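# Three arms set the enclosure upright in its bay

## Task

Set the enclosure upright so it rests on its base inside the marked bay, never letting it spin quickly while doing so. The arms are fixed at these spots (metres) and headings (degrees counter-clockwise from +x): arm1 at x=-0.99 y=+0.32 z=+0.33 heading -2; arm2 at x=-0.99 y=-0.32 z=+0.40 heading +2; arm3 at x=+0.86 y=+0.00 z=+0.66 heading -179. At the end, release it and pull the arms away; it only counts if the enclosure stays in place without any robot supporting it.

## Robot and tools

Robots: three identical i2rt Big YAM arms named arm1, arm2 and arm3, each with six joints, a two-finger gripper and a wrist camera. arm1 and arm2 stand at x=-0.99 (y=+0.32 and y=-0.32) and face roughly +x; arm3 stands at x=+0.86 y=+0.00 and faces roughly -x, so it looks back toward the other two. The hand reaches about 1.0 m from the joint1 axis when fully stretched. Two fixed room cameras, cam_high and cam_low, watch the scene; the wrist cameras are arm1_cam_wrist, arm2_cam_wrist and arm3_cam_wrist. With joints 1 and 6 at zero and the hand level and pointing ahead, the wrist camera sits above the hand looking toward the fingertips.

Frame: one shared scene frame, origin on the floor, +z up, metres. The hand point is halfway between the fingertips; its z axis runs along the fingers and the fingers close along its y axis. No line reports the foot poses beyond the numbers above.

Tool execute_actions: argument "actions" is a list holding at most one action (an empty list only returns state and images). The action is an object keyed by robot name; under each name goes "joints", an object of absolute joint targets, not offsets. Each arm is addressed separately, and any subset of its keys may be given: joint1_rad (-2.879 to 2.879, turns the whole arm about its foot, positive counter-clockwise seen from above, 0 points the way the foot faces), joint2_rad (0 to 3.141, shoulder; 0 has the upper arm lying back roughly level, larger lifts it up then forward), joint3_rad (0 to 3.019, elbow; 0 is folded, larger opens), joint4_rad (-1.692 to 1.57, hand pitch, positive tips fingers up), joint5_rad (-1.57 to 1.57, sideways hand swing, positive to the arm's right), joint6_rad (-2.094 to 2.094, hand roll, positive clockwise viewed from behind the hand), all in radians; gripper_m (0 to 0.093) is fingertip spacing in metres. Done tolerances: ±0.045, ±0.14, ±0.09, ±0.055, ±0.03, ±0.035 rad and ±0.003 m. Optional "cameras" lists which images to return (omitted, null or ["all"] gives all; [] gives none). All commanded motions start together but finish separately; joints move at different speeds so the hand may sweep a wide path. One action runs at most 15 s. Unknown keys or out-of-range numbers reject the whole call.

Tool wait: "seconds" from 0 to 10; nothing new is commanded, and it returns the same state and images. Tool zoom_image: "camera" and "region" [x0, y0, x1, y1] in pixels of that camera's most recent full image, top-left origin, at most 504 by 504. Wrist images are 616x616 fisheye; cam_high and cam_low are 896x504. Tool finished_scene: "scene" number; call it only once the enclosure is upright in the bay, released, and the arms have backed off. It cannot be reversed.

Reading results: joint_positions gives current joint values; joint torques are raw drive outputs with per-arm offset, scale and noise, so treat them as rough load hints only. joint_status tells how each commanded motion ended. off_target means it stopped short and may still push. contact_stop or time_out means the joint now holds where it halted, though after time_out it may keep a target no more than 0.375, 0.375, 0.113, 0.225, 0.075, 0.3 rad (joints 1-6) from its position and keep pushing; on_its_own lists such joints, and its held at value is the target, not the position. To relieve a push, command the joint's reported position. "joint command not followed" with a cause line means a collision guard blocked that arm's joint targets (the gripper part still runs); blocked joints show not_followed and may be retried on later actions until valid targets are sent. Targets very near the current position may not move a joint. A joint carrying weight sags. After a stop is reported, later motion calls in the same reply are skipped.

Heat: holding loads or pushing heats motors, even while you are thinking. MOTOR HOT appears from 85 °C; at 100 °C the arm goes limp and drops (OVER-TEMPERATURE FAULT, with limit_stop_at_motor_heat in joint_status; resend targets afterwards).

Cautions: the arms do not halt on contact and can push hard, so avoid shoving the enclosure or the table. Never press two robots against each other; a hard squeeze ends the run. The self-collision guard can react late and ignores fingers, gripper housings and wrist cameras. Do not knock anything out of the work area or onto the floor. Rotate the enclosure slowly, avoid drops, slips and slams, and expect occasional brief nudges to loose objects. The simulation keeps running between replies with the last command held, and arms do not wait for one another.

Each tool is called by a JSON object that holds its "name" and its "arguments", one argument or row to a line.

## Session

{"name": "execute_actions", "arguments": {
  "actions": []
}}

Scene clock: 0.00 s.
Joint torques (N m, as the arm reports them, + toward a larger angle): no reading
Motor temperatures (°C, as the motors report them): arm1=[26 27 29 26 26 26] | arm2=[27 26 27 25 28 26] | arm3=[27 26 28 26 27 27]
arm1.joint_positions: joint1_rad=-0.083 joint2_rad=+0.568 joint3_rad=+1.393 joint4_rad=-1.369 joint5_rad=-0.074 joint6_rad=+0.297 gripper_m=+0.095
arm1.joint_status: not commanded
arm1.hand: x=-0.7802 y=+0.3030 z=+0.8727 quat_wxyz=(-0.485, -0.165, -0.856, -0.077) (m; scene frame)
arm2.joint_positions: joint1_rad=-0.140 joint2_rad=+0.475 joint3_rad=+1.380 joint4_rad=-1.206 joint5_rad=+0.044 joint6_rad=+0.132 gripper_m=+0.094
arm2.joint_status: not commanded
arm2.hand: x=-0.7972 y=-0.3459 z=+0.9866 quat_wxyz=(-0.590, -0.110, -0.799, +0.015) (m; scene frame)
arm3.joint_positions: joint1_rad=-0.348 joint2_rad=+0.649 joint3_rad=+1.429 joint4_rad=-1.415 joint5_rad=-0.287 joint6_rad=-0.018 gripper_m=+0.094
arm3.joint_status: not commanded
arm3.hand: x=+0.6277 y=+0.0280 z=+1.1953 quat_wxyz=(-0.049, -0.884, +0.074, +0.459) (m; scene frame)
pictures: arm1_cam_wrist, arm2_cam_wrist, arm3_cam_wrist, cam_high, cam_low
Images, in order (width x height): arm1_cam_wrist 616x616, arm2_cam_wrist 616x616, arm3_cam_wrist 616x616, cam_high 896x504, cam_low 896x504.

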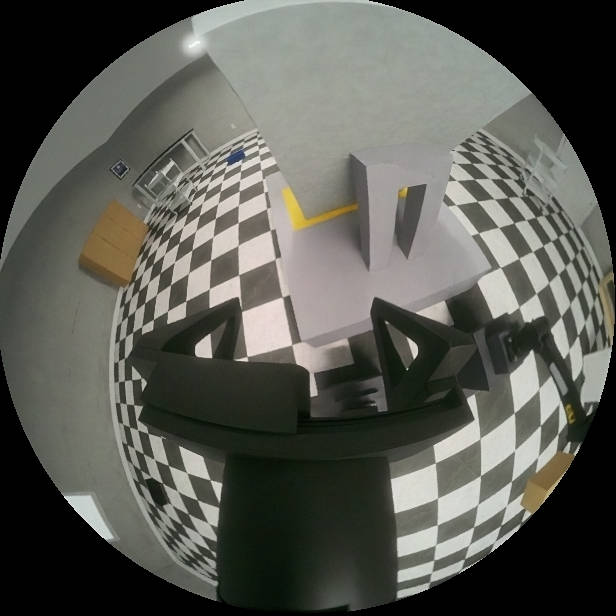

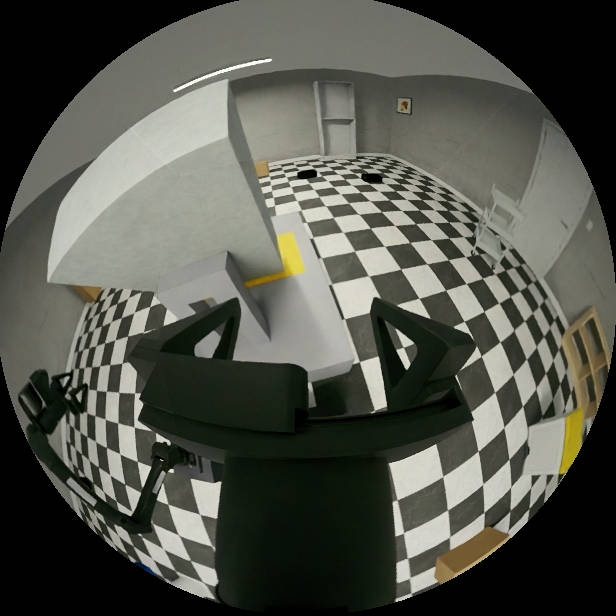

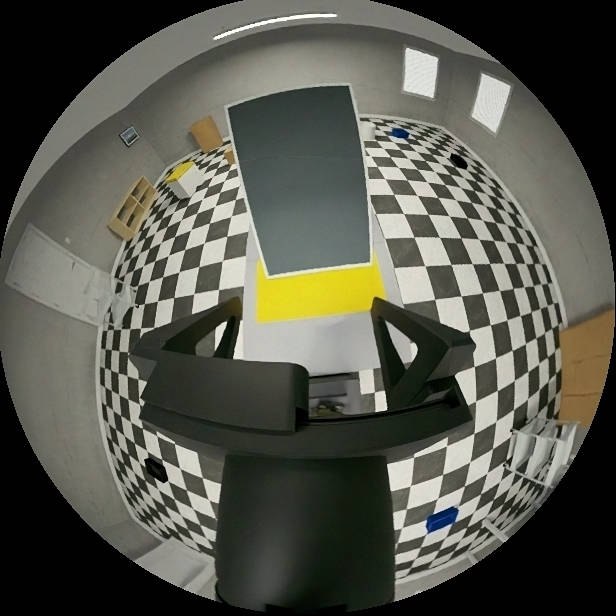

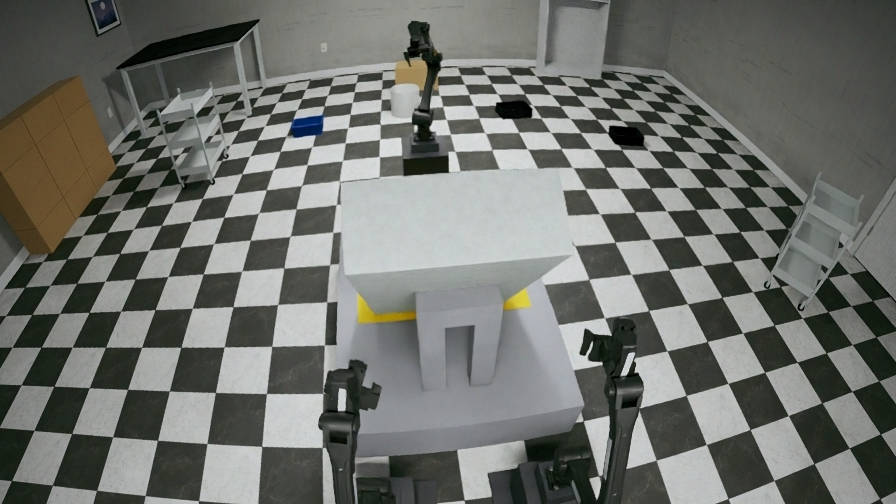

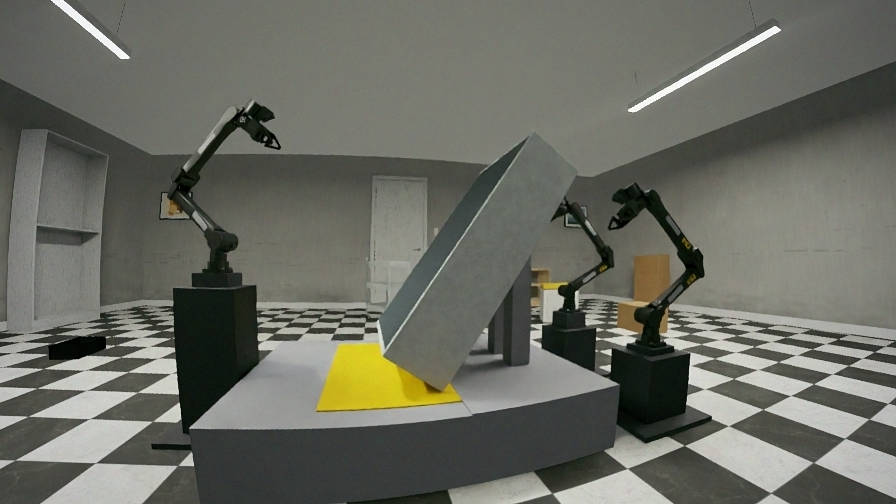

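{"name": "execute_actions", "arguments": {
  "actions": [
    {"arm1":{"joints":{"joint1_rad":-0.22,"joint2_rad":0.75,"joint3_rad":1.0,"joint4_rad":-0.25,"joint5_rad":0,"joint6_rad":0,"gripper_m":0}},"arm2":{"joints":{"joint1_rad":0.22,"joint2_rad":0.7,"joint3_rad":0.85,"joint4_rad":-0.15,"joint5_rad":0,"joint6_rad":0,"gripper_m":0}},"arm3":{"joints":{"joint1_rad":0,"joint2_rad":2.1,"joint3_rad":1.85,"joint4_rad":0.25,"joint5_rad":0,"joint6_rad":0,"gripper_m":0}}}
  ]
}}

Scene clock: 9.33 s.
Joint torques (N m, as the arm reports them, + toward a larger angle): arm1=[ 0.12 -2.04 12.41  1.96  0.23  0.04] | arm2=[ 2.1  -2.42 10.6   2.57 -0.03  0.06] | arm3=[  0.9  -22.81  10.91   2.31   0.09  -0.05]
Motor temperatures (°C, as the motors report them): arm1=[26 27 31 26 26 26] | arm2=[27 26 28 26 28 26] | arm3=[27 26 29 26 27 27]
arm1.joint_positions: joint1_rad=-0.217 joint2_rad=+0.747 joint3_rad=+0.987 joint4_rad=-0.267 joint5_rad=-0.003 joint6_rad=+0.008 gripper_m=+0.001
arm1.joint_status: all done
arm1.hand: x=-0.5948 y=+0.2134 z=+0.8488 quat_wxyz=(-0.691, -0.096, -0.711, +0.083) (m; scene frame)
arm2.joint_positions: joint1_rad=+0.211 joint2_rad=+0.709 joint3_rad=+0.854 joint4_rad=-0.170 joint5_rad=+0.001 joint6_rad=+0.008 gripper_m=+0.000
arm2.joint_status: all done
arm2.hand: x=-0.5910 y=-0.2232 z=+0.8704 quat_wxyz=(-0.690, +0.083, -0.714, -0.084) (m; scene frame)
arm3.joint_positions: joint1_rad=-0.011 joint2_rad=+2.113 joint3_rad=+1.813 joint4_rad=+0.232 joint5_rad=-0.003 joint6_rad=-0.009 gripper_m=+0.001
arm3.joint_status: all done
arm3.hand: x=-0.0278 y=-0.0053 z=+0.9410 quat_wxyz=(-0.001, -0.733, -0.006, +0.680) (m; scene frame)
pictures: arm1_cam_wrist, arm2_cam_wrist, arm3_cam_wrist, cam_high, cam_low
Images, in order (width x height): arm1_cam_wrist 616x616, arm2_cam_wrist 616x616, arm3_cam_wrist 616x616, cam_high 896x504, cam_low 896x504.

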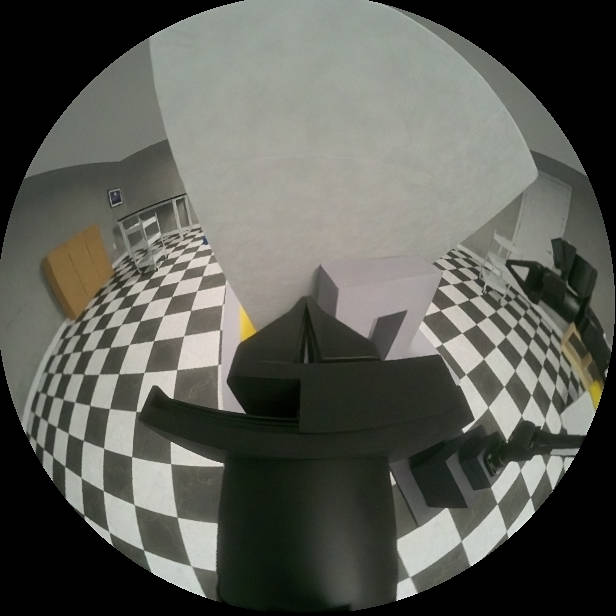

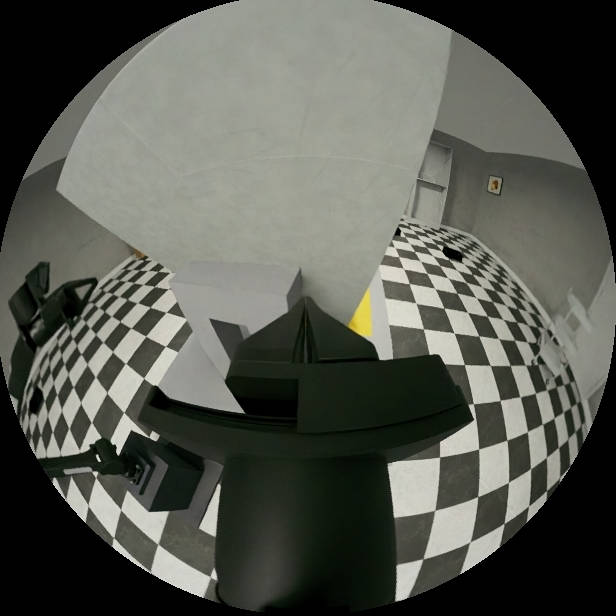

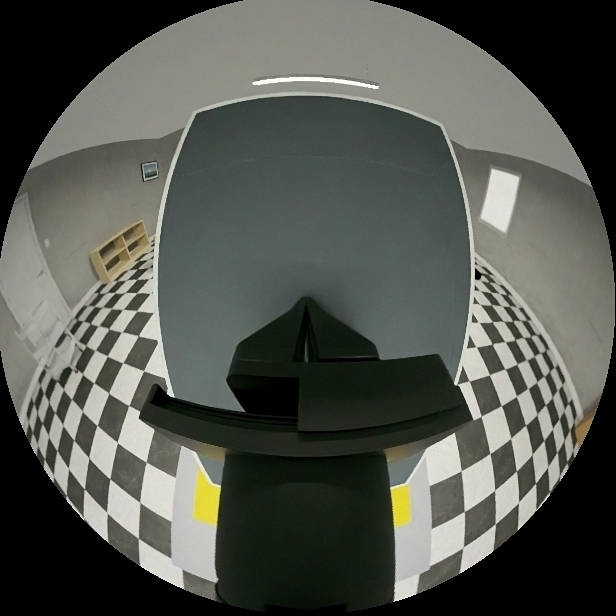

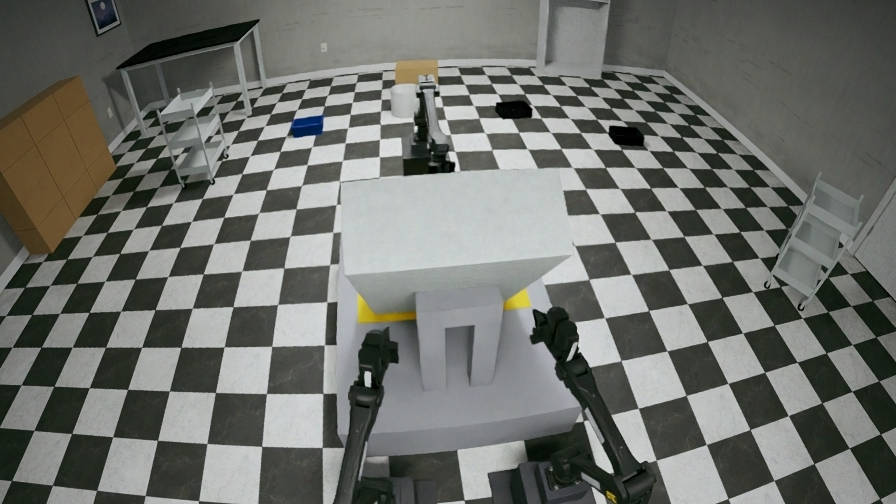

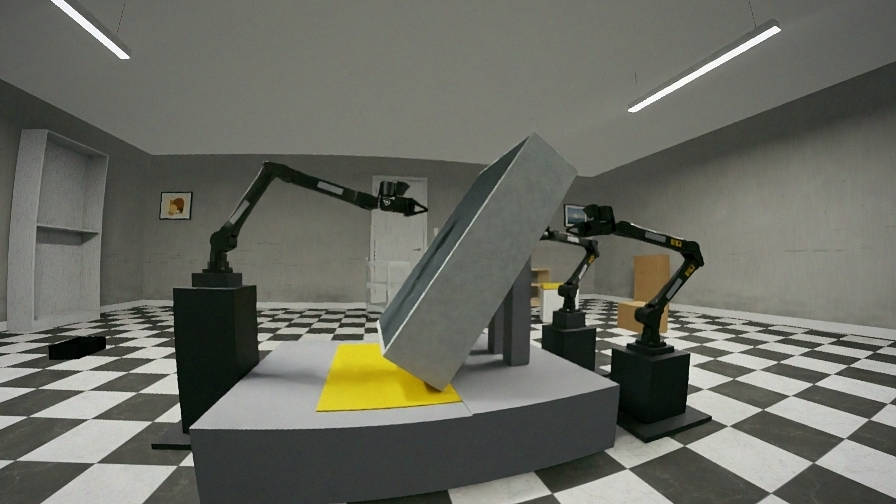

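{"name": "execute_actions", "arguments": {
  "actions": [
    {"arm1":{"joints":{"joint2_rad":1.05,"joint3_rad":1.15,"joint4_rad":0.05}},"arm2":{"joints":{"joint2_rad":1.02,"joint3_rad":0.95,"joint4_rad":0.2}}}
  ],
  "cameras": ["cam_low"]
}}

{"name": "execute_actions", "arguments": {
  "actions": [
    {"arm1":{"joints":{"joint2_rad":1.17,"joint3_rad":1.25}},"arm2":{"joints":{"joint2_rad":1.14,"joint3_rad":1.05}}}
  ],
  "cameras": []
}}

{"name": "execute_actions", "arguments": {
  "actions": [
    {"arm1":{"joints":{"joint2_rad":1.29,"joint3_rad":1.37}},"arm2":{"joints":{"joint2_rad":1.26,"joint3_rad":1.17}}}
  ],
  "cameras": ["cam_low"]
}}

Scene clock: 14.13 s.
Joint torques (N m, as the arm reports them, + toward a larger angle): arm1=[ 0.17 -8.23 14.2   1.88  0.23  0.04] | arm2=[ 1.71 -6.59 15.65  2.45 -0.05  0.04] | arm3=[  0.37 -22.83  10.9    2.31   0.08  -0.08]
Motor temperatures (°C, as the motors report them): arm1=[26 27 33 26 26 26] | arm2=[27 26 29 26 28 26] | arm3=[27 27 31 26 27 27]
arm1.joint_positions: joint1_rad=-0.217 joint2_rad=+1.056 joint3_rad=+1.119 joint4_rad=+0.034 joint5_rad=-0.003 joint6_rad=+0.008 gripper_m=+0.001
arm1.joint_status: all done
arm1.hand: x=-0.4847 y=+0.1844 z=+0.8677 quat_wxyz=(-0.734, -0.090, -0.667, +0.089) (m; scene frame)
arm2.joint_positions: joint1_rad=+0.211 joint2_rad=+1.030 joint3_rad=+0.898 joint4_rad=+0.180 joint5_rad=+0.001 joint6_rad=+0.008 gripper_m=+0.000
arm2.joint_status: all done
arm2.hand: x=-0.4873 y=-0.1982 z=+0.8436 quat_wxyz=(-0.716, +0.080, -0.688, -0.087) (m; scene frame)
arm3.joint_positions: joint1_rad=-0.011 joint2_rad=+2.113 joint3_rad=+1.813 joint4_rad=+0.232 joint5_rad=-0.003 joint6_rad=-0.009 gripper_m=+0.001
arm3.joint_status: not commanded
arm3.hand: x=-0.0278 y=-0.0053 z=+0.9410 quat_wxyz=(-0.001, -0.733, -0.006, +0.680) (m; scene frame)
pictures: cam_low
Images, in order (width x height): cam_low 896x504.

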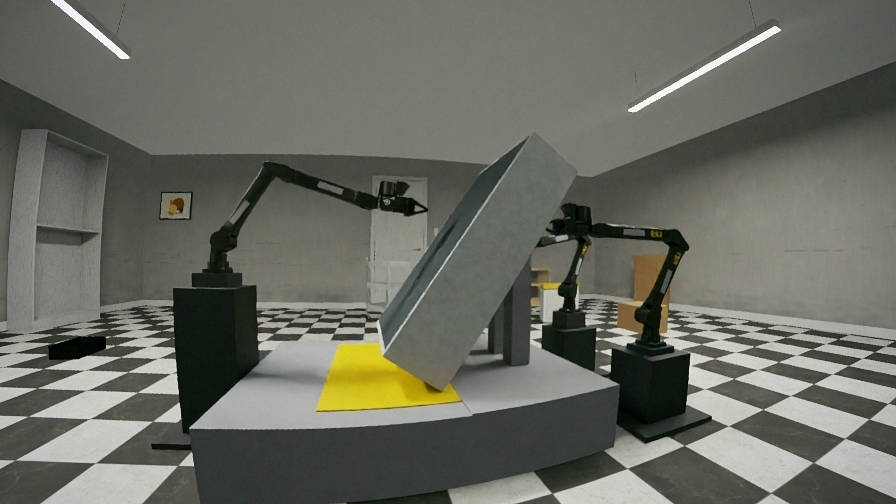

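Scene clock: 15.00 s.
Joint torques (N m, as the arm reports them, + toward a larger angle): arm1=[ 0.96 -7.56 17.5   2.   -0.15  0.04] | arm2=[ 1.75 -6.41 16.14  2.27 -0.03  0.04] | arm3=[  0.85 -23.2   10.87   2.32   0.06  -0.06]
Motor temperatures (°C, as the motors report them): arm1=[26 27 34 26 26 26] | arm2=[27 26 30 26 28 26] | arm3=[27 28 31 26 27 27]
arm1.joint_positions: joint1_rad=-0.224 joint2_rad=+1.146 joint3_rad=+1.183 joint4_rad=+0.032 joint5_rad=+0.005 joint6_rad=+0.008 gripper_m=+0.001
arm1.joint_status: all done
arm1.hand: x=-0.4530 y=+0.1707 z=+0.8602 quat_wxyz=(-0.723, -0.096, -0.677, +0.093) (m; scene frame)
arm2.joint_positions: joint1_rad=+0.211 joint2_rad=+1.133 joint3_rad=+0.994 joint4_rad=+0.184 joint5_rad=+0.001 joint6_rad=+0.008 gripper_m=+0.000
arm2.joint_status: all done
arm2.hand: x=-0.4508 y=-0.1893 z=+0.8519 quat_wxyz=(-0.715, +0.080, -0.689, -0.087) (m; scene frame)
arm3.joint_positions: joint1_rad=-0.011 joint2_rad=+2.113 joint3_rad=+1.813 joint4_rad=+0.232 joint5_rad=-0.003 joint6_rad=-0.009 gripper_m=+0.001
arm3.joint_status: not commanded
arm3.hand: x=-0.0278 y=-0.0053 z=+0.9410 quat_wxyz=(-0.001, -0.733, -0.006, +0.680) (m; scene frame)
pictures: none
No camera images: the call's "cameras" was empty. Leave "cameras" out to get every camera's image.

Scene clock: 16.90 s.
Joint torques (N m, as the arm reports them, + toward a larger angle): arm1=[ 3.01 -7.78 21.52  3.15 -0.97  0.05] | arm2=[ 0.89 -8.4  21.21  2.44  0.27  0.02] | arm3=[  0.72 -22.76  10.87   2.35   0.08  -0.05]
Motor temperatures (°C, as the motors report them): arm1=[26 27 37 26 26 26] | arm2=[27 26 31 26 28 26] | arm3=[27 28 31 26 27 27]
arm1.joint_positions: joint1_rad=-0.251 joint2_rad=+1.252 joint3_rad=+1.223 joint4_rad=-0.003 joint5_rad=+0.021 joint6_rad=+0.007 gripper_m=+0.001
arm1.joint_status: joint3_rad time_out (moved +0.040 of +0.187); the others done
arm1.on_its_own: joint3_rad reads +1.223 and still pushes toward +1.336 since a time_out
arm1.hand: x=-0.4192 y=+0.1422 z=+0.8180 quat_wxyz=(-0.686, -0.116, -0.711, +0.103) (m; scene frame)
arm2.joint_positions: joint1_rad=+0.216 joint2_rad=+1.253 joint3_rad=+1.051 joint4_rad=+0.181 joint5_rad=-0.006 joint6_rad=+0.008 gripper_m=+0.000
arm2.joint_status: joint3_rad time_out (moved +0.057 of +0.176); the others done
arm2.on_its_own: joint3_rad reads +1.051 and still pushes toward +1.164 since a time_out
arm2.hand: x=-0.4118 y=-0.1758 z=+0.8205 quat_wxyz=(-0.691, +0.087, -0.712, -0.088) (m; scene frame)
arm3.joint_positions: joint1_rad=-0.011 joint2_rad=+2.113 joint3_rad=+1.813 joint4_rad=+0.232 joint5_rad=-0.003 joint6_rad=-0.009 gripper_m=+0.001
arm3.joint_status: not commanded
arm3.hand: x=-0.0278 y=-0.0053 z=+0.9410 quat_wxyz=(-0.001, -0.733, -0.006, +0.680) (m; scene frame)
pictures: cam_low
Images, in order (width x height): cam_low 896x504.

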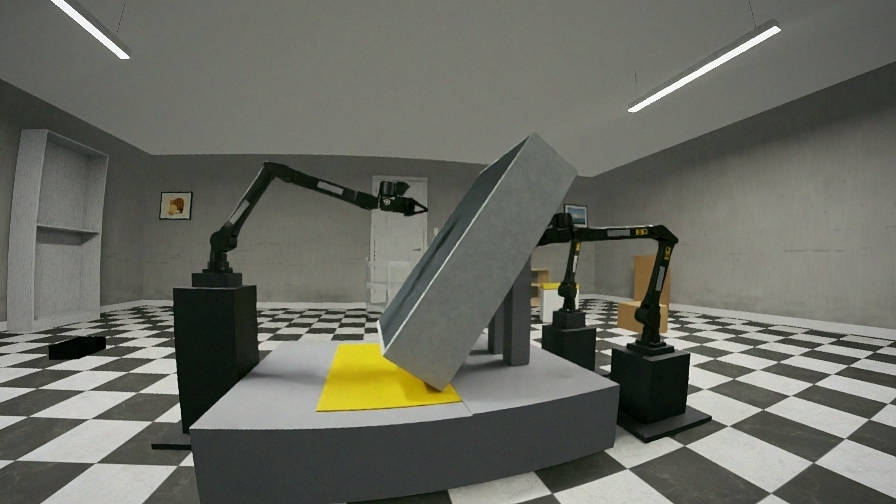

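{"name": "execute_actions", "arguments": {
  "actions": [
    {"arm1":{"joints":{"joint2_rad":0.85,"joint3_rad":1.22,"joint4_rad":0.05}},"arm2":{"joints":{"joint2_rad":0.8,"joint3_rad":1.07,"joint4_rad":0.1}}}
  ],
  "cameras": ["cam_low"]
}}

{"name": "execute_actions", "arguments": {
  "actions": [
    {"arm1":{"joints":{"joint2_rad":1.0,"joint3_rad":1.38}},"arm2":{"joints":{"joint2_rad":0.95,"joint3_rad":1.24}}}
  ],
  "cameras": []
}}

{"name": "execute_actions", "arguments": {
  "actions": [
    {"arm1":{"joints":{"joint2_rad":1.15,"joint3_rad":1.52}},"arm2":{"joints":{"joint2_rad":1.1,"joint3_rad":1.4}}}
  ],
  "cameras": ["cam_low"]
}}

{"name": "execute_actions", "arguments": {
  "actions": [
    {"arm1":{"joints":{"joint2_rad":1.28,"joint3_rad":1.62}},"arm2":{"joints":{"joint2_rad":1.23,"joint3_rad":1.5}}}
  ],
  "cameras": ["cam_low"]
}}

Scene clock: 22.93 s.
Joint torques (N m, as the arm reports them, + toward a larger angle): arm1=[ 0.81 -3.8  11.26  1.06 -0.04  0.05] | arm2=[ 1.36 -2.38 12.37  1.62  0.11  0.03] | arm3=[  0.67 -22.72  10.89   2.31   0.07  -0.08]
Motor temperatures (°C, as the motors report them): arm1=[26 27 41 26 26 26] | arm2=[27 26 34 26 28 26] | arm3=[27 29 33 26 27 27]
arm1.joint_positions: joint1_rad=-0.225 joint2_rad=+0.856 joint3_rad=+1.214 joint4_rad=+0.053 joint5_rad=+0.003 joint6_rad=+0.007 gripper_m=+0.001
arm1.joint_status: all done
arm1.hand: x=-0.5940 y=+0.2078 z=+1.0196 quat_wxyz=(-0.829, -0.078, -0.544, +0.106) (m; scene frame)
arm2.joint_positions: joint1_rad=+0.216 joint2_rad=+0.793 joint3_rad=+1.051 joint4_rad=+0.095 joint5_rad=-0.002 joint6_rad=+0.008 gripper_m=+0.000
arm2.joint_status: all done
arm2.hand: x=-0.5882 y=-0.2194 z=+1.0231 quat_wxyz=(-0.811, +0.070, -0.571, -0.102) (m; scene frame)
arm3.joint_positions: joint1_rad=-0.011 joint2_rad=+2.113 joint3_rad=+1.813 joint4_rad=+0.232 joint5_rad=-0.003 joint6_rad=-0.009 gripper_m=+0.001
arm3.joint_status: not commanded
arm3.hand: x=-0.0278 y=-0.0053 z=+0.9410 quat_wxyz=(-0.001, -0.733, -0.006, +0.680) (m; scene frame)
pictures: cam_low
Images, in order (width x height): cam_low 896x504.

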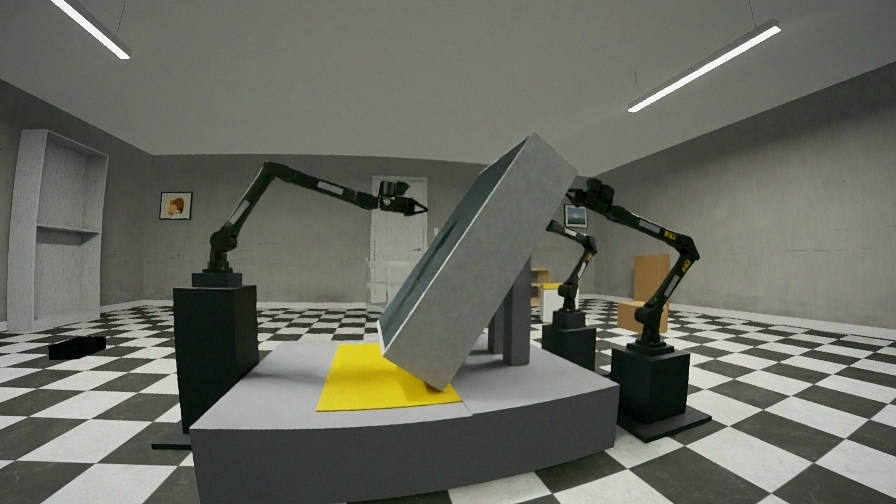

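Scene clock: 24.93 s.
Joint torques (N m, as the arm reports them, + toward a larger angle): arm1=[ 0.81  0.98 17.88  1.42  0.04  0.05] | arm2=[ 1.06  1.68 21.2   2.11  0.06  0.07] | arm3=[  0.83 -23.09  10.89   2.26   0.11  -0.05]
Motor temperatures (°C, as the motors report them): arm1=[26 27 42 26 26 26] | arm2=[27 26 35 26 28 26] | arm3=[27 29 33 26 27 27]
arm1.joint_positions: joint1_rad=-0.224 joint2_rad=+0.939 joint3_rad=+1.299 joint4_rad=+0.043 joint5_rad=+0.001 joint6_rad=+0.007 gripper_m=+0.001
arm1.joint_status: all done
arm1.hand: x=-0.5665 y=+0.2007 z=+1.0337 quat_wxyz=(-0.826, -0.078, -0.548, +0.105) (m; scene frame)
arm2.joint_positions: joint1_rad=+0.217 joint2_rad=+0.886 joint3_rad=+1.119 joint4_rad=+0.087 joint5_rad=-0.002 joint6_rad=+0.008 gripper_m=+0.000
arm2.joint_status: joint3_rad time_out (moved +0.068 of +0.189); the others done
arm2.on_its_own: joint3_rad reads +1.119 and still pushes toward +1.231 since a time_out
arm2.hand: x=-0.5541 y=-0.2108 z=+1.0248 quat_wxyz=(-0.802, +0.071, -0.585, -0.101) (m; scene frame)
arm3.joint_positions: joint1_rad=-0.011 joint2_rad=+2.113 joint3_rad=+1.813 joint4_rad=+0.232 joint5_rad=-0.003 joint6_rad=-0.009 gripper_m=+0.001
arm3.joint_status: not commanded
arm3.hand: x=-0.0278 y=-0.0053 z=+0.9410 quat_wxyz=(-0.001, -0.733, -0.006, +0.680) (m; scene frame)
pictures: none
No camera images: the call's "cameras" was empty. Leave "cameras" out to get every camera's image.

not run: a stop came earlier in this reply.

not run: a stop came earlier in this reply.

{"name": "execute_actions", "arguments": {
  "actions": [
    {"arm1":{"joints":{"joint2_rad":1.15,"joint3_rad":1.48}},"arm2":{"joints":{"joint2_rad":1.08,"joint3_rad":1.34}}}
  ],
  "cameras": ["cam_low"]
}}

{"name": "execute_actions", "arguments": {
  "actions": [
    {"arm1":{"joints":{"joint2_rad":1.27,"joint3_rad":1.58}},"arm2":{"joints":{"joint2_rad":1.2,"joint3_rad":1.44}}}
  ],
  "cameras": ["cam_low"]
}}

Scene clock: 28.10 s.
Joint torques (N m, as the arm reports them, + toward a larger angle): arm1=[ 0.75 -2.95 14.04  1.58 -0.2   0.06] | arm2=[ 1.16 -2.05 17.8   2.49  0.22  0.03] | arm3=[  0.82 -22.7   11.03   2.3    0.08  -0.09]
Motor temperatures (°C, as the motors report them): arm1=[26 27 42 26 26 26] | arm2=[27 26 37 26 28 26] | arm3=[27 29 33 26 27 27]
arm1.joint_positions: joint1_rad=-0.224 joint2_rad=+1.101 joint3_rad=+1.443 joint4_rad=+0.039 joint5_rad=+0.006 joint6_rad=+0.006 gripper_m=+0.001
arm1.joint_status: all done
arm1.hand: x=-0.5060 y=+0.1838 z=+1.0443 quat_wxyz=(-0.820, -0.080, -0.557, +0.106) (m; scene frame)
arm2.joint_positions: joint1_rad=+0.217 joint2_rad=+1.039 joint3_rad=+1.264 joint4_rad=+0.078 joint5_rad=-0.005 joint6_rad=+0.008 gripper_m=+0.000
arm2.joint_status: all done
arm2.hand: x=-0.5004 y=-0.1969 z=+1.0423 quat_wxyz=(-0.797, +0.073, -0.591, -0.101) (m; scene frame)
arm3.joint_positions: joint1_rad=-0.011 joint2_rad=+2.113 joint3_rad=+1.813 joint4_rad=+0.232 joint5_rad=-0.003 joint6_rad=-0.009 gripper_m=+0.001
arm3.joint_status: not commanded
arm3.hand: x=-0.0278 y=-0.0053 z=+0.9410 quat_wxyz=(-0.001, -0.733, -0.006, +0.680) (m; scene frame)
pictures: cam_low
Images, in order (width x height): cam_low 896x504.

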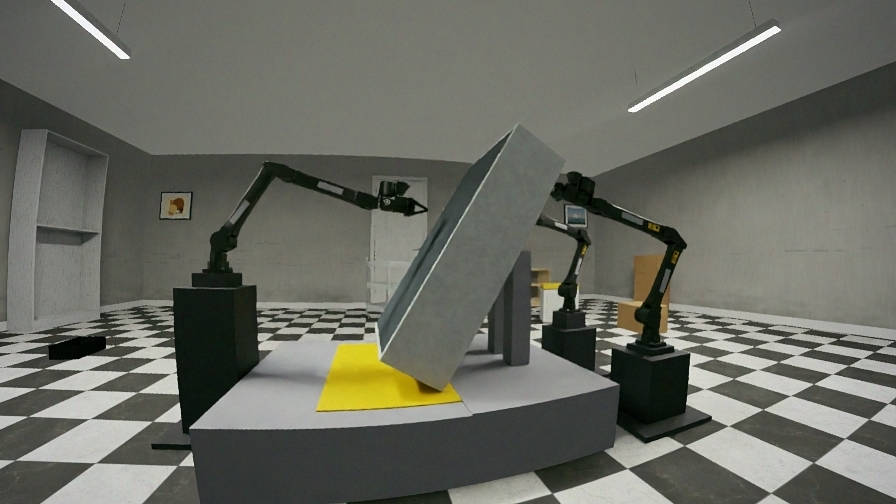

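Scene clock: 29.00 s.
Joint torques (N m, as the arm reports them, + toward a larger angle): arm1=[ 0.43 -5.76 14.09  1.35 -0.18  0.06] | arm2=[ 1.05 -3.79 17.35  2.16  0.23  0.04] | arm3=[  0.62 -22.99  10.97   2.29   0.07  -0.06]
Motor temperatures (°C, as the motors report them): arm1=[26 27 42 26 26 26] | arm2=[27 26 37 26 28 26] | arm3=[27 29 33 26 27 27]
arm1.joint_positions: joint1_rad=-0.224 joint2_rad=+1.225 joint3_rad=+1.544 joint4_rad=+0.044 joint5_rad=+0.005 joint6_rad=+0.006 gripper_m=+0.001
arm1.joint_status: all done
arm1.hand: x=-0.4576 y=+0.1705 z=+1.0434 quat_wxyz=(-0.815, -0.081, -0.563, +0.105) (m; scene frame)
arm2.joint_positions: joint1_rad=+0.217 joint2_rad=+1.155 joint3_rad=+1.369 joint4_rad=+0.082 joint5_rad=-0.005 joint6_rad=+0.008 gripper_m=+0.000
arm2.joint_status: all done
arm2.hand: x=-0.4572 y=-0.1862 z=+1.0486 quat_wxyz=(-0.795, +0.074, -0.594, -0.100) (m; scene frame)
arm3.joint_positions: joint1_rad=-0.011 joint2_rad=+2.113 joint3_rad=+1.813 joint4_rad=+0.232 joint5_rad=-0.003 joint6_rad=-0.009 gripper_m=+0.001
arm3.joint_status: not commanded
arm3.hand: x=-0.0278 y=-0.0053 z=+0.9410 quat_wxyz=(-0.001, -0.733, -0.006, +0.680) (m; scene frame)
pictures: cam_low
Images, in order (width x height): cam_low 896x504.

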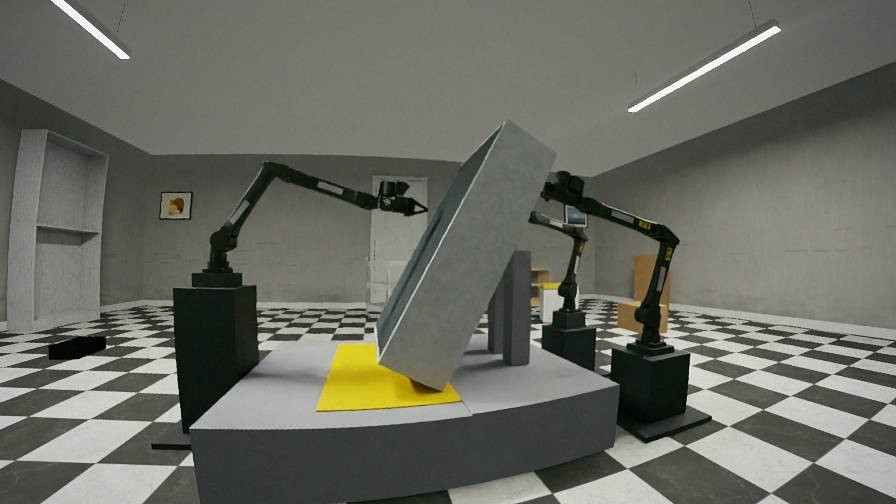

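{"name": "execute_actions", "arguments": {
  "actions": [
    {"arm1":{"joints":{"joint2_rad":1.39,"joint3_rad":1.7}},"arm2":{"joints":{"joint2_rad":1.32,"joint3_rad":1.55}}}
  ],
  "cameras": []
}}

{"name": "execute_actions", "arguments": {
  "actions": [
    {"arm1":{"joints":{"joint2_rad":1.5,"joint3_rad":1.81}},"arm2":{"joints":{"joint2_rad":1.43,"joint3_rad":1.65}}}
  ],
  "cameras": ["cam_low"]
}}

{"name": "execute_actions", "arguments": {
  "actions": [
    {"arm1":{"joints":{"joint2_rad":1.6,"joint3_rad":1.91}},"arm2":{"joints":{"joint2_rad":1.53,"joint3_rad":1.75}},"arm3":{"joints":{"joint2_rad":2.03,"joint3_rad":1.76}}}
  ],
  "cameras": ["cam_low"]
}}

Scene clock: 32.57 s.
Joint torques (N m, as the arm reports them, + toward a larger angle): arm1=[ 0.99 -9.88 14.06  1.36 -0.11  0.06] | arm2=[ 1.08 -6.82 16.83  2.07  0.23  0.02] | arm3=[  0.72 -22.63  10.89   2.27   0.07  -0.04]
Motor temperatures (°C, as the motors report them): arm1=[26 27 42 26 26 26] | arm2=[27 26 37 26 28 26] | arm3=[27 30 34 26 27 27]
arm1.joint_positions: joint1_rad=-0.225 joint2_rad=+1.360 joint3_rad=+1.665 joint4_rad=+0.044 joint5_rad=+0.004 joint6_rad=+0.006 gripper_m=+0.001
arm1.joint_status: all done
arm1.hand: x=-0.4045 y=+0.1559 z=+1.0393 quat_wxyz=(-0.811, -0.082, -0.570, +0.105) (m; scene frame)
arm2.joint_positions: joint1_rad=+0.217 joint2_rad=+1.287 joint3_rad=+1.487 joint4_rad=+0.085 joint5_rad=-0.004 joint6_rad=+0.007 gripper_m=+0.000
arm2.joint_status: all done
arm2.hand: x=-0.4071 y=-0.1739 z=+1.0495 quat_wxyz=(-0.792, +0.074, -0.598, -0.100) (m; scene frame)
arm3.joint_positions: joint1_rad=-0.011 joint2_rad=+2.113 joint3_rad=+1.813 joint4_rad=+0.232 joint5_rad=-0.003 joint6_rad=-0.009 gripper_m=+0.001
arm3.joint_status: not commanded
arm3.hand: x=-0.0278 y=-0.0053 z=+0.9410 quat_wxyz=(-0.001, -0.733, -0.006, +0.680) (m; scene frame)
pictures: none
No camera images: the call's "cameras" was empty. Leave "cameras" out to get every camera's image.

Scene clock: 33.50 s.
Joint torques (N m, as the arm reports them, + toward a larger angle): arm1=[  0.93 -12.63  14.3    1.59  -0.07   0.06] | arm2=[ 1.45 -9.4  16.45  2.01  0.17  0.03] | arm3=[  0.87 -23.14  10.95   2.37   0.08  -0.07]
Motor temperatures (°C, as the motors report them): arm1=[26 27 42 26 26 26] | arm2=[27 26 37 26 28 26] | arm3=[27 30 34 26 27 27]
arm1.joint_positions: joint1_rad=-0.226 joint2_rad=+1.478 joint3_rad=+1.772 joint4_rad=+0.043 joint5_rad=+0.004 joint6_rad=+0.006 gripper_m=+0.001
arm1.joint_status: all done
arm1.hand: x=-0.3587 y=+0.1432 z=+1.0312 quat_wxyz=(-0.808, -0.082, -0.574, +0.105) (m; scene frame)
arm2.joint_positions: joint1_rad=+0.217 joint2_rad=+1.402 joint3_rad=+1.589 joint4_rad=+0.086 joint5_rad=-0.003 joint6_rad=+0.007 gripper_m=+0.000
arm2.joint_status: all done
arm2.hand: x=-0.3627 y=-0.1630 z=+1.0439 quat_wxyz=(-0.788, +0.074, -0.603, -0.099) (m; scene frame)
arm3.joint_positions: joint1_rad=-0.011 joint2_rad=+2.113 joint3_rad=+1.813 joint4_rad=+0.232 joint5_rad=-0.003 joint6_rad=-0.009 gripper_m=+0.001
arm3.joint_status: not commanded
arm3.hand: x=-0.0278 y=-0.0053 z=+0.9410 quat_wxyz=(-0.001, -0.733, -0.006, +0.680) (m; scene frame)
pictures: cam_low
Images, in order (width x height): cam_low 896x504.

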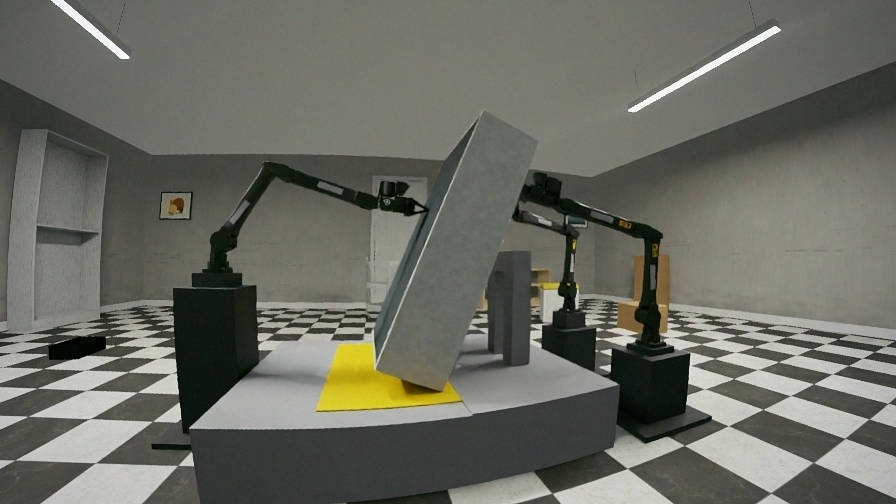

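Scene clock: 34.47 s.
Joint torques (N m, as the arm reports them, + toward a larger angle): arm1=[  1.14 -15.96  14.86   1.42  -0.07   0.06] | arm2=[  1.57 -11.02  16.4    2.03   0.05   0.02] | arm3=[  0.79 -22.23   8.64   2.3    0.08  -0.04]
Motor temperatures (°C, as the motors report them): arm1=[26 27 42 26 26 26] | arm2=[27 26 37 26 28 26] | arm3=[27 30 34 26 27 27]
arm1.joint_positions: joint1_rad=-0.226 joint2_rad=+1.593 joint3_rad=+1.869 joint4_rad=+0.043 joint5_rad=+0.003 joint6_rad=+0.006 gripper_m=+0.001
arm1.joint_status: all done
arm1.hand: x=-0.3133 y=+0.1311 z=+1.0141 quat_wxyz=(-0.803, -0.083, -0.582, +0.104) (m; scene frame)
arm2.joint_positions: joint1_rad=+0.217 joint2_rad=+1.509 joint3_rad=+1.691 joint4_rad=+0.086 joint5_rad=-0.001 joint6_rad=+0.007 gripper_m=+0.000
arm2.joint_status: all done
arm2.hand: x=-0.3221 y=-0.1531 z=+1.0375 quat_wxyz=(-0.787, +0.074, -0.605, -0.098) (m; scene frame)
arm3.joint_positions: joint1_rad=-0.011 joint2_rad=+2.042 joint3_rad=+1.760 joint4_rad=+0.232 joint5_rad=-0.003 joint6_rad=-0.009 gripper_m=+0.001
arm3.joint_status: all done
arm3.hand: x=-0.0091 y=-0.0052 z=+0.9690 quat_wxyz=(+0.000, -0.727, -0.006, +0.687) (m; scene frame)
pictures: cam_low
Images, in order (width x height): cam_low 896x504.

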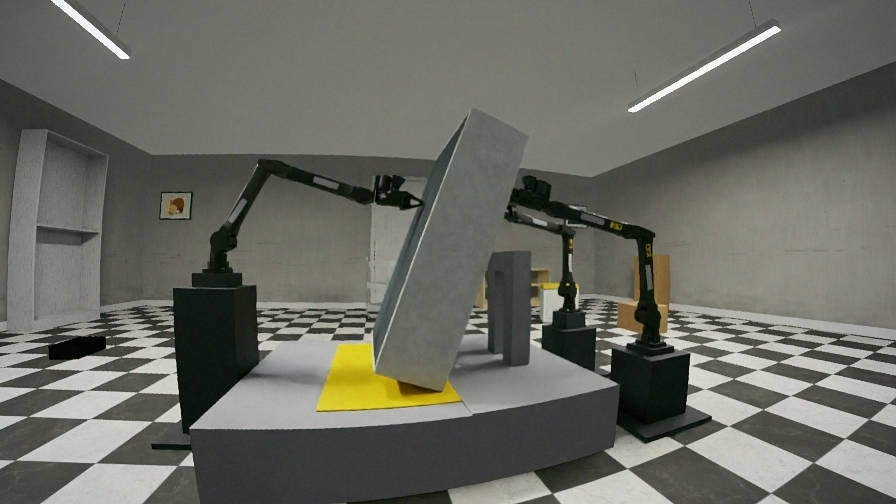

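{"name": "execute_actions", "arguments": {
  "actions": [
    {"arm1":{"joints":{"joint2_rad":1.7,"joint3_rad":2.03}},"arm2":{"joints":{"joint2_rad":1.64,"joint3_rad":1.86}},"arm3":{"joints":{"joint2_rad":1.95,"joint3_rad":1.67}}}
  ],
  "cameras": []
}}

{"name": "execute_actions", "arguments": {
  "actions": [
    {"arm1":{"joints":{"joint2_rad":1.8,"joint3_rad":2.15}},"arm2":{"joints":{"joint2_rad":1.74,"joint3_rad":1.97}},"arm3":{"joints":{"joint2_rad":1.86,"joint3_rad":1.57}}}
  ],
  "cameras": ["cam_low"]
}}

{"name": "execute_actions", "arguments": {
  "actions": [
    {"arm3":{"joints":{"joint2_rad":1.77,"joint3_rad":1.48}}}
  ],
  "cameras": ["cam_low"]
}}

Scene clock: 38.47 s.
Joint torques (N m, as the arm reports them, + toward a larger angle): arm1=[  0.93 -17.39  15.23   1.44  -0.05   0.06] | arm2=[  1.12 -13.84  16.55   2.02  -0.03   0.04] | arm3=[  0.74 -19.77   9.32   2.27   0.07  -0.05]
Motor temperatures (°C, as the motors report them): arm1=[26 28 42 26 26 26] | arm2=[27 26 38 26 28 26] | arm3=[27 30 34 26 27 27]
arm1.joint_positions: joint1_rad=-0.226 joint2_rad=+1.687 joint3_rad=+1.982 joint4_rad=+0.043 joint5_rad=+0.003 joint6_rad=+0.006 gripper_m=+0.001
arm1.joint_status: all done
arm1.hand: x=-0.2831 y=+0.1231 z=+1.0169 quat_wxyz=(-0.808, -0.082, -0.574, +0.104) (m; scene frame)
arm2.joint_positions: joint1_rad=+0.217 joint2_rad=+1.632 joint3_rad=+1.800 joint4_rad=+0.087 joint5_rad=+0.001 joint6_rad=+0.007 gripper_m=+0.000
arm2.joint_status: all done
arm2.hand: x=-0.2753 y=-0.1419 z=+1.0206 quat_wxyz=(-0.783, +0.073, -0.610, -0.097) (m; scene frame)
arm3.joint_positions: joint1_rad=-0.011 joint2_rad=+1.951 joint3_rad=+1.659 joint4_rad=+0.235 joint5_rad=-0.003 joint6_rad=-0.009 gripper_m=+0.001
arm3.joint_status: all done
arm3.hand: x=+0.0208 y=-0.0050 z=+0.9831 quat_wxyz=(-0.001, -0.730, -0.006, +0.684) (m; scene frame)
pictures: none
No camera images: the call's "cameras" was empty. Leave "cameras" out to get every camera's image.

Scene clock: 39.47 s.
Joint torques (N m, as the arm reports them, + toward a larger angle): arm1=[  0.98 -18.89  15.06   1.41  -0.05   0.06] | arm2=[  1.14 -14.65  16.91   2.01  -0.12   0.04] | arm3=[  0.33 -16.54  10.02   2.14   0.04  -0.07]
Motor temperatures (°C, as the motors report them): arm1=[26 28 42 26 26 26] | arm2=[27 26 38 26 28 26] | arm3=[27 30 34 26 27 27]
arm1.joint_positions: joint1_rad=-0.226 joint2_rad=+1.786 joint3_rad=+2.103 joint4_rad=+0.043 joint5_rad=+0.003 joint6_rad=+0.006 gripper_m=+0.001
arm1.joint_status: all done
arm1.hand: x=-0.2526 y=+0.1149 z=+1.0167 quat_wxyz=(-0.814, -0.081, -0.565, +0.105) (m; scene frame)
arm2.joint_positions: joint1_rad=+0.217 joint2_rad=+1.727 joint3_rad=+1.905 joint4_rad=+0.087 joint5_rad=+0.002 joint6_rad=+0.007 gripper_m=+0.000
arm2.joint_status: all done
arm2.hand: x=-0.2423 y=-0.1340 z=+1.0159 quat_wxyz=(-0.786, +0.073, -0.607, -0.097) (m; scene frame)
arm3.joint_positions: joint1_rad=-0.011 joint2_rad=+1.840 joint3_rad=+1.548 joint4_rad=+0.235 joint5_rad=-0.003 joint6_rad=-0.009 gripper_m=+0.001
arm3.joint_status: all done
arm3.hand: x=+0.0581 y=-0.0047 z=+1.0038 quat_wxyz=(-0.001, -0.730, -0.006, +0.684) (m; scene frame)
pictures: cam_low
Images, in order (width x height): cam_low 896x504.

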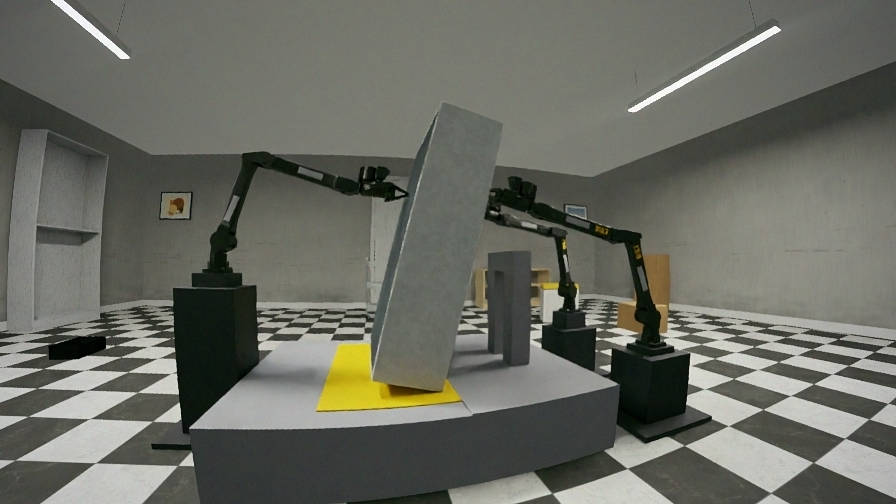

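Scene clock: 40.47 s.
Joint torques (N m, as the arm reports them, + toward a larger angle): arm1=[  0.98 -19.1   15.13   1.44  -0.04   0.06] | arm2=[  1.24 -15.03  16.92   2.06  -0.09   0.03] | arm3=[  0.75 -14.65  11.53   2.19   0.07  -0.08]
Motor temperatures (°C, as the motors report them): arm1=[26 28 42 26 26 26] | arm2=[27 27 38 26 28 26] | arm3=[27 30 34 26 27 27]
arm1.joint_positions: joint1_rad=-0.226 joint2_rad=+1.786 joint3_rad=+2.103 joint4_rad=+0.043 joint5_rad=+0.003 joint6_rad=+0.006 gripper_m=+0.001
arm1.joint_status: not commanded
arm1.hand: x=-0.2526 y=+0.1149 z=+1.0167 quat_wxyz=(-0.814, -0.081, -0.565, +0.105) (m; scene frame)
arm2.joint_positions: joint1_rad=+0.217 joint2_rad=+1.727 joint3_rad=+1.905 joint4_rad=+0.087 joint5_rad=+0.002 joint6_rad=+0.007 gripper_m=+0.000
arm2.joint_status: not commanded
arm2.hand: x=-0.2423 y=-0.1340 z=+1.0159 quat_wxyz=(-0.786, +0.073, -0.607, -0.097) (m; scene frame)
arm3.joint_positions: joint1_rad=-0.011 joint2_rad=+1.738 joint3_rad=+1.433 joint4_rad=+0.235 joint5_rad=-0.003 joint6_rad=-0.008 gripper_m=+0.001
arm3.joint_status: all done
arm3.hand: x=+0.0958 y=-0.0045 z=+1.0116 quat_wxyz=(-0.001, -0.734, -0.006, +0.679) (m; scene frame)
pictures: cam_low
Images, in order (width x height): cam_low 896x504.

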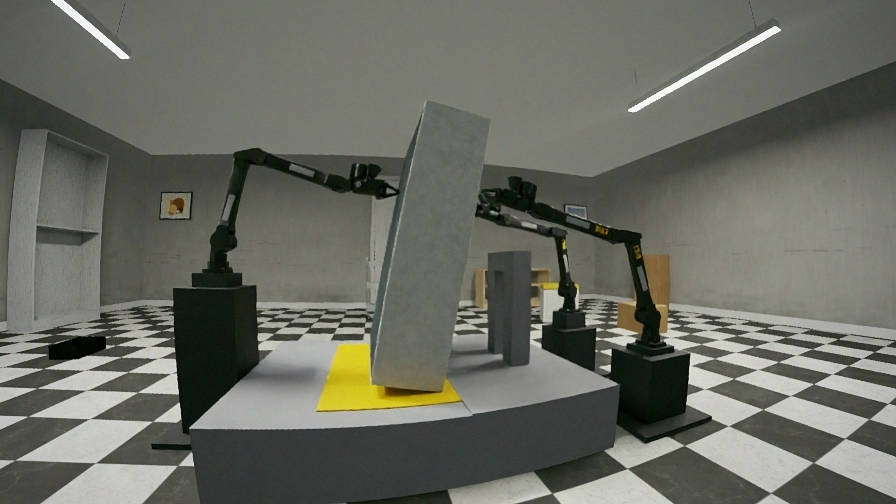

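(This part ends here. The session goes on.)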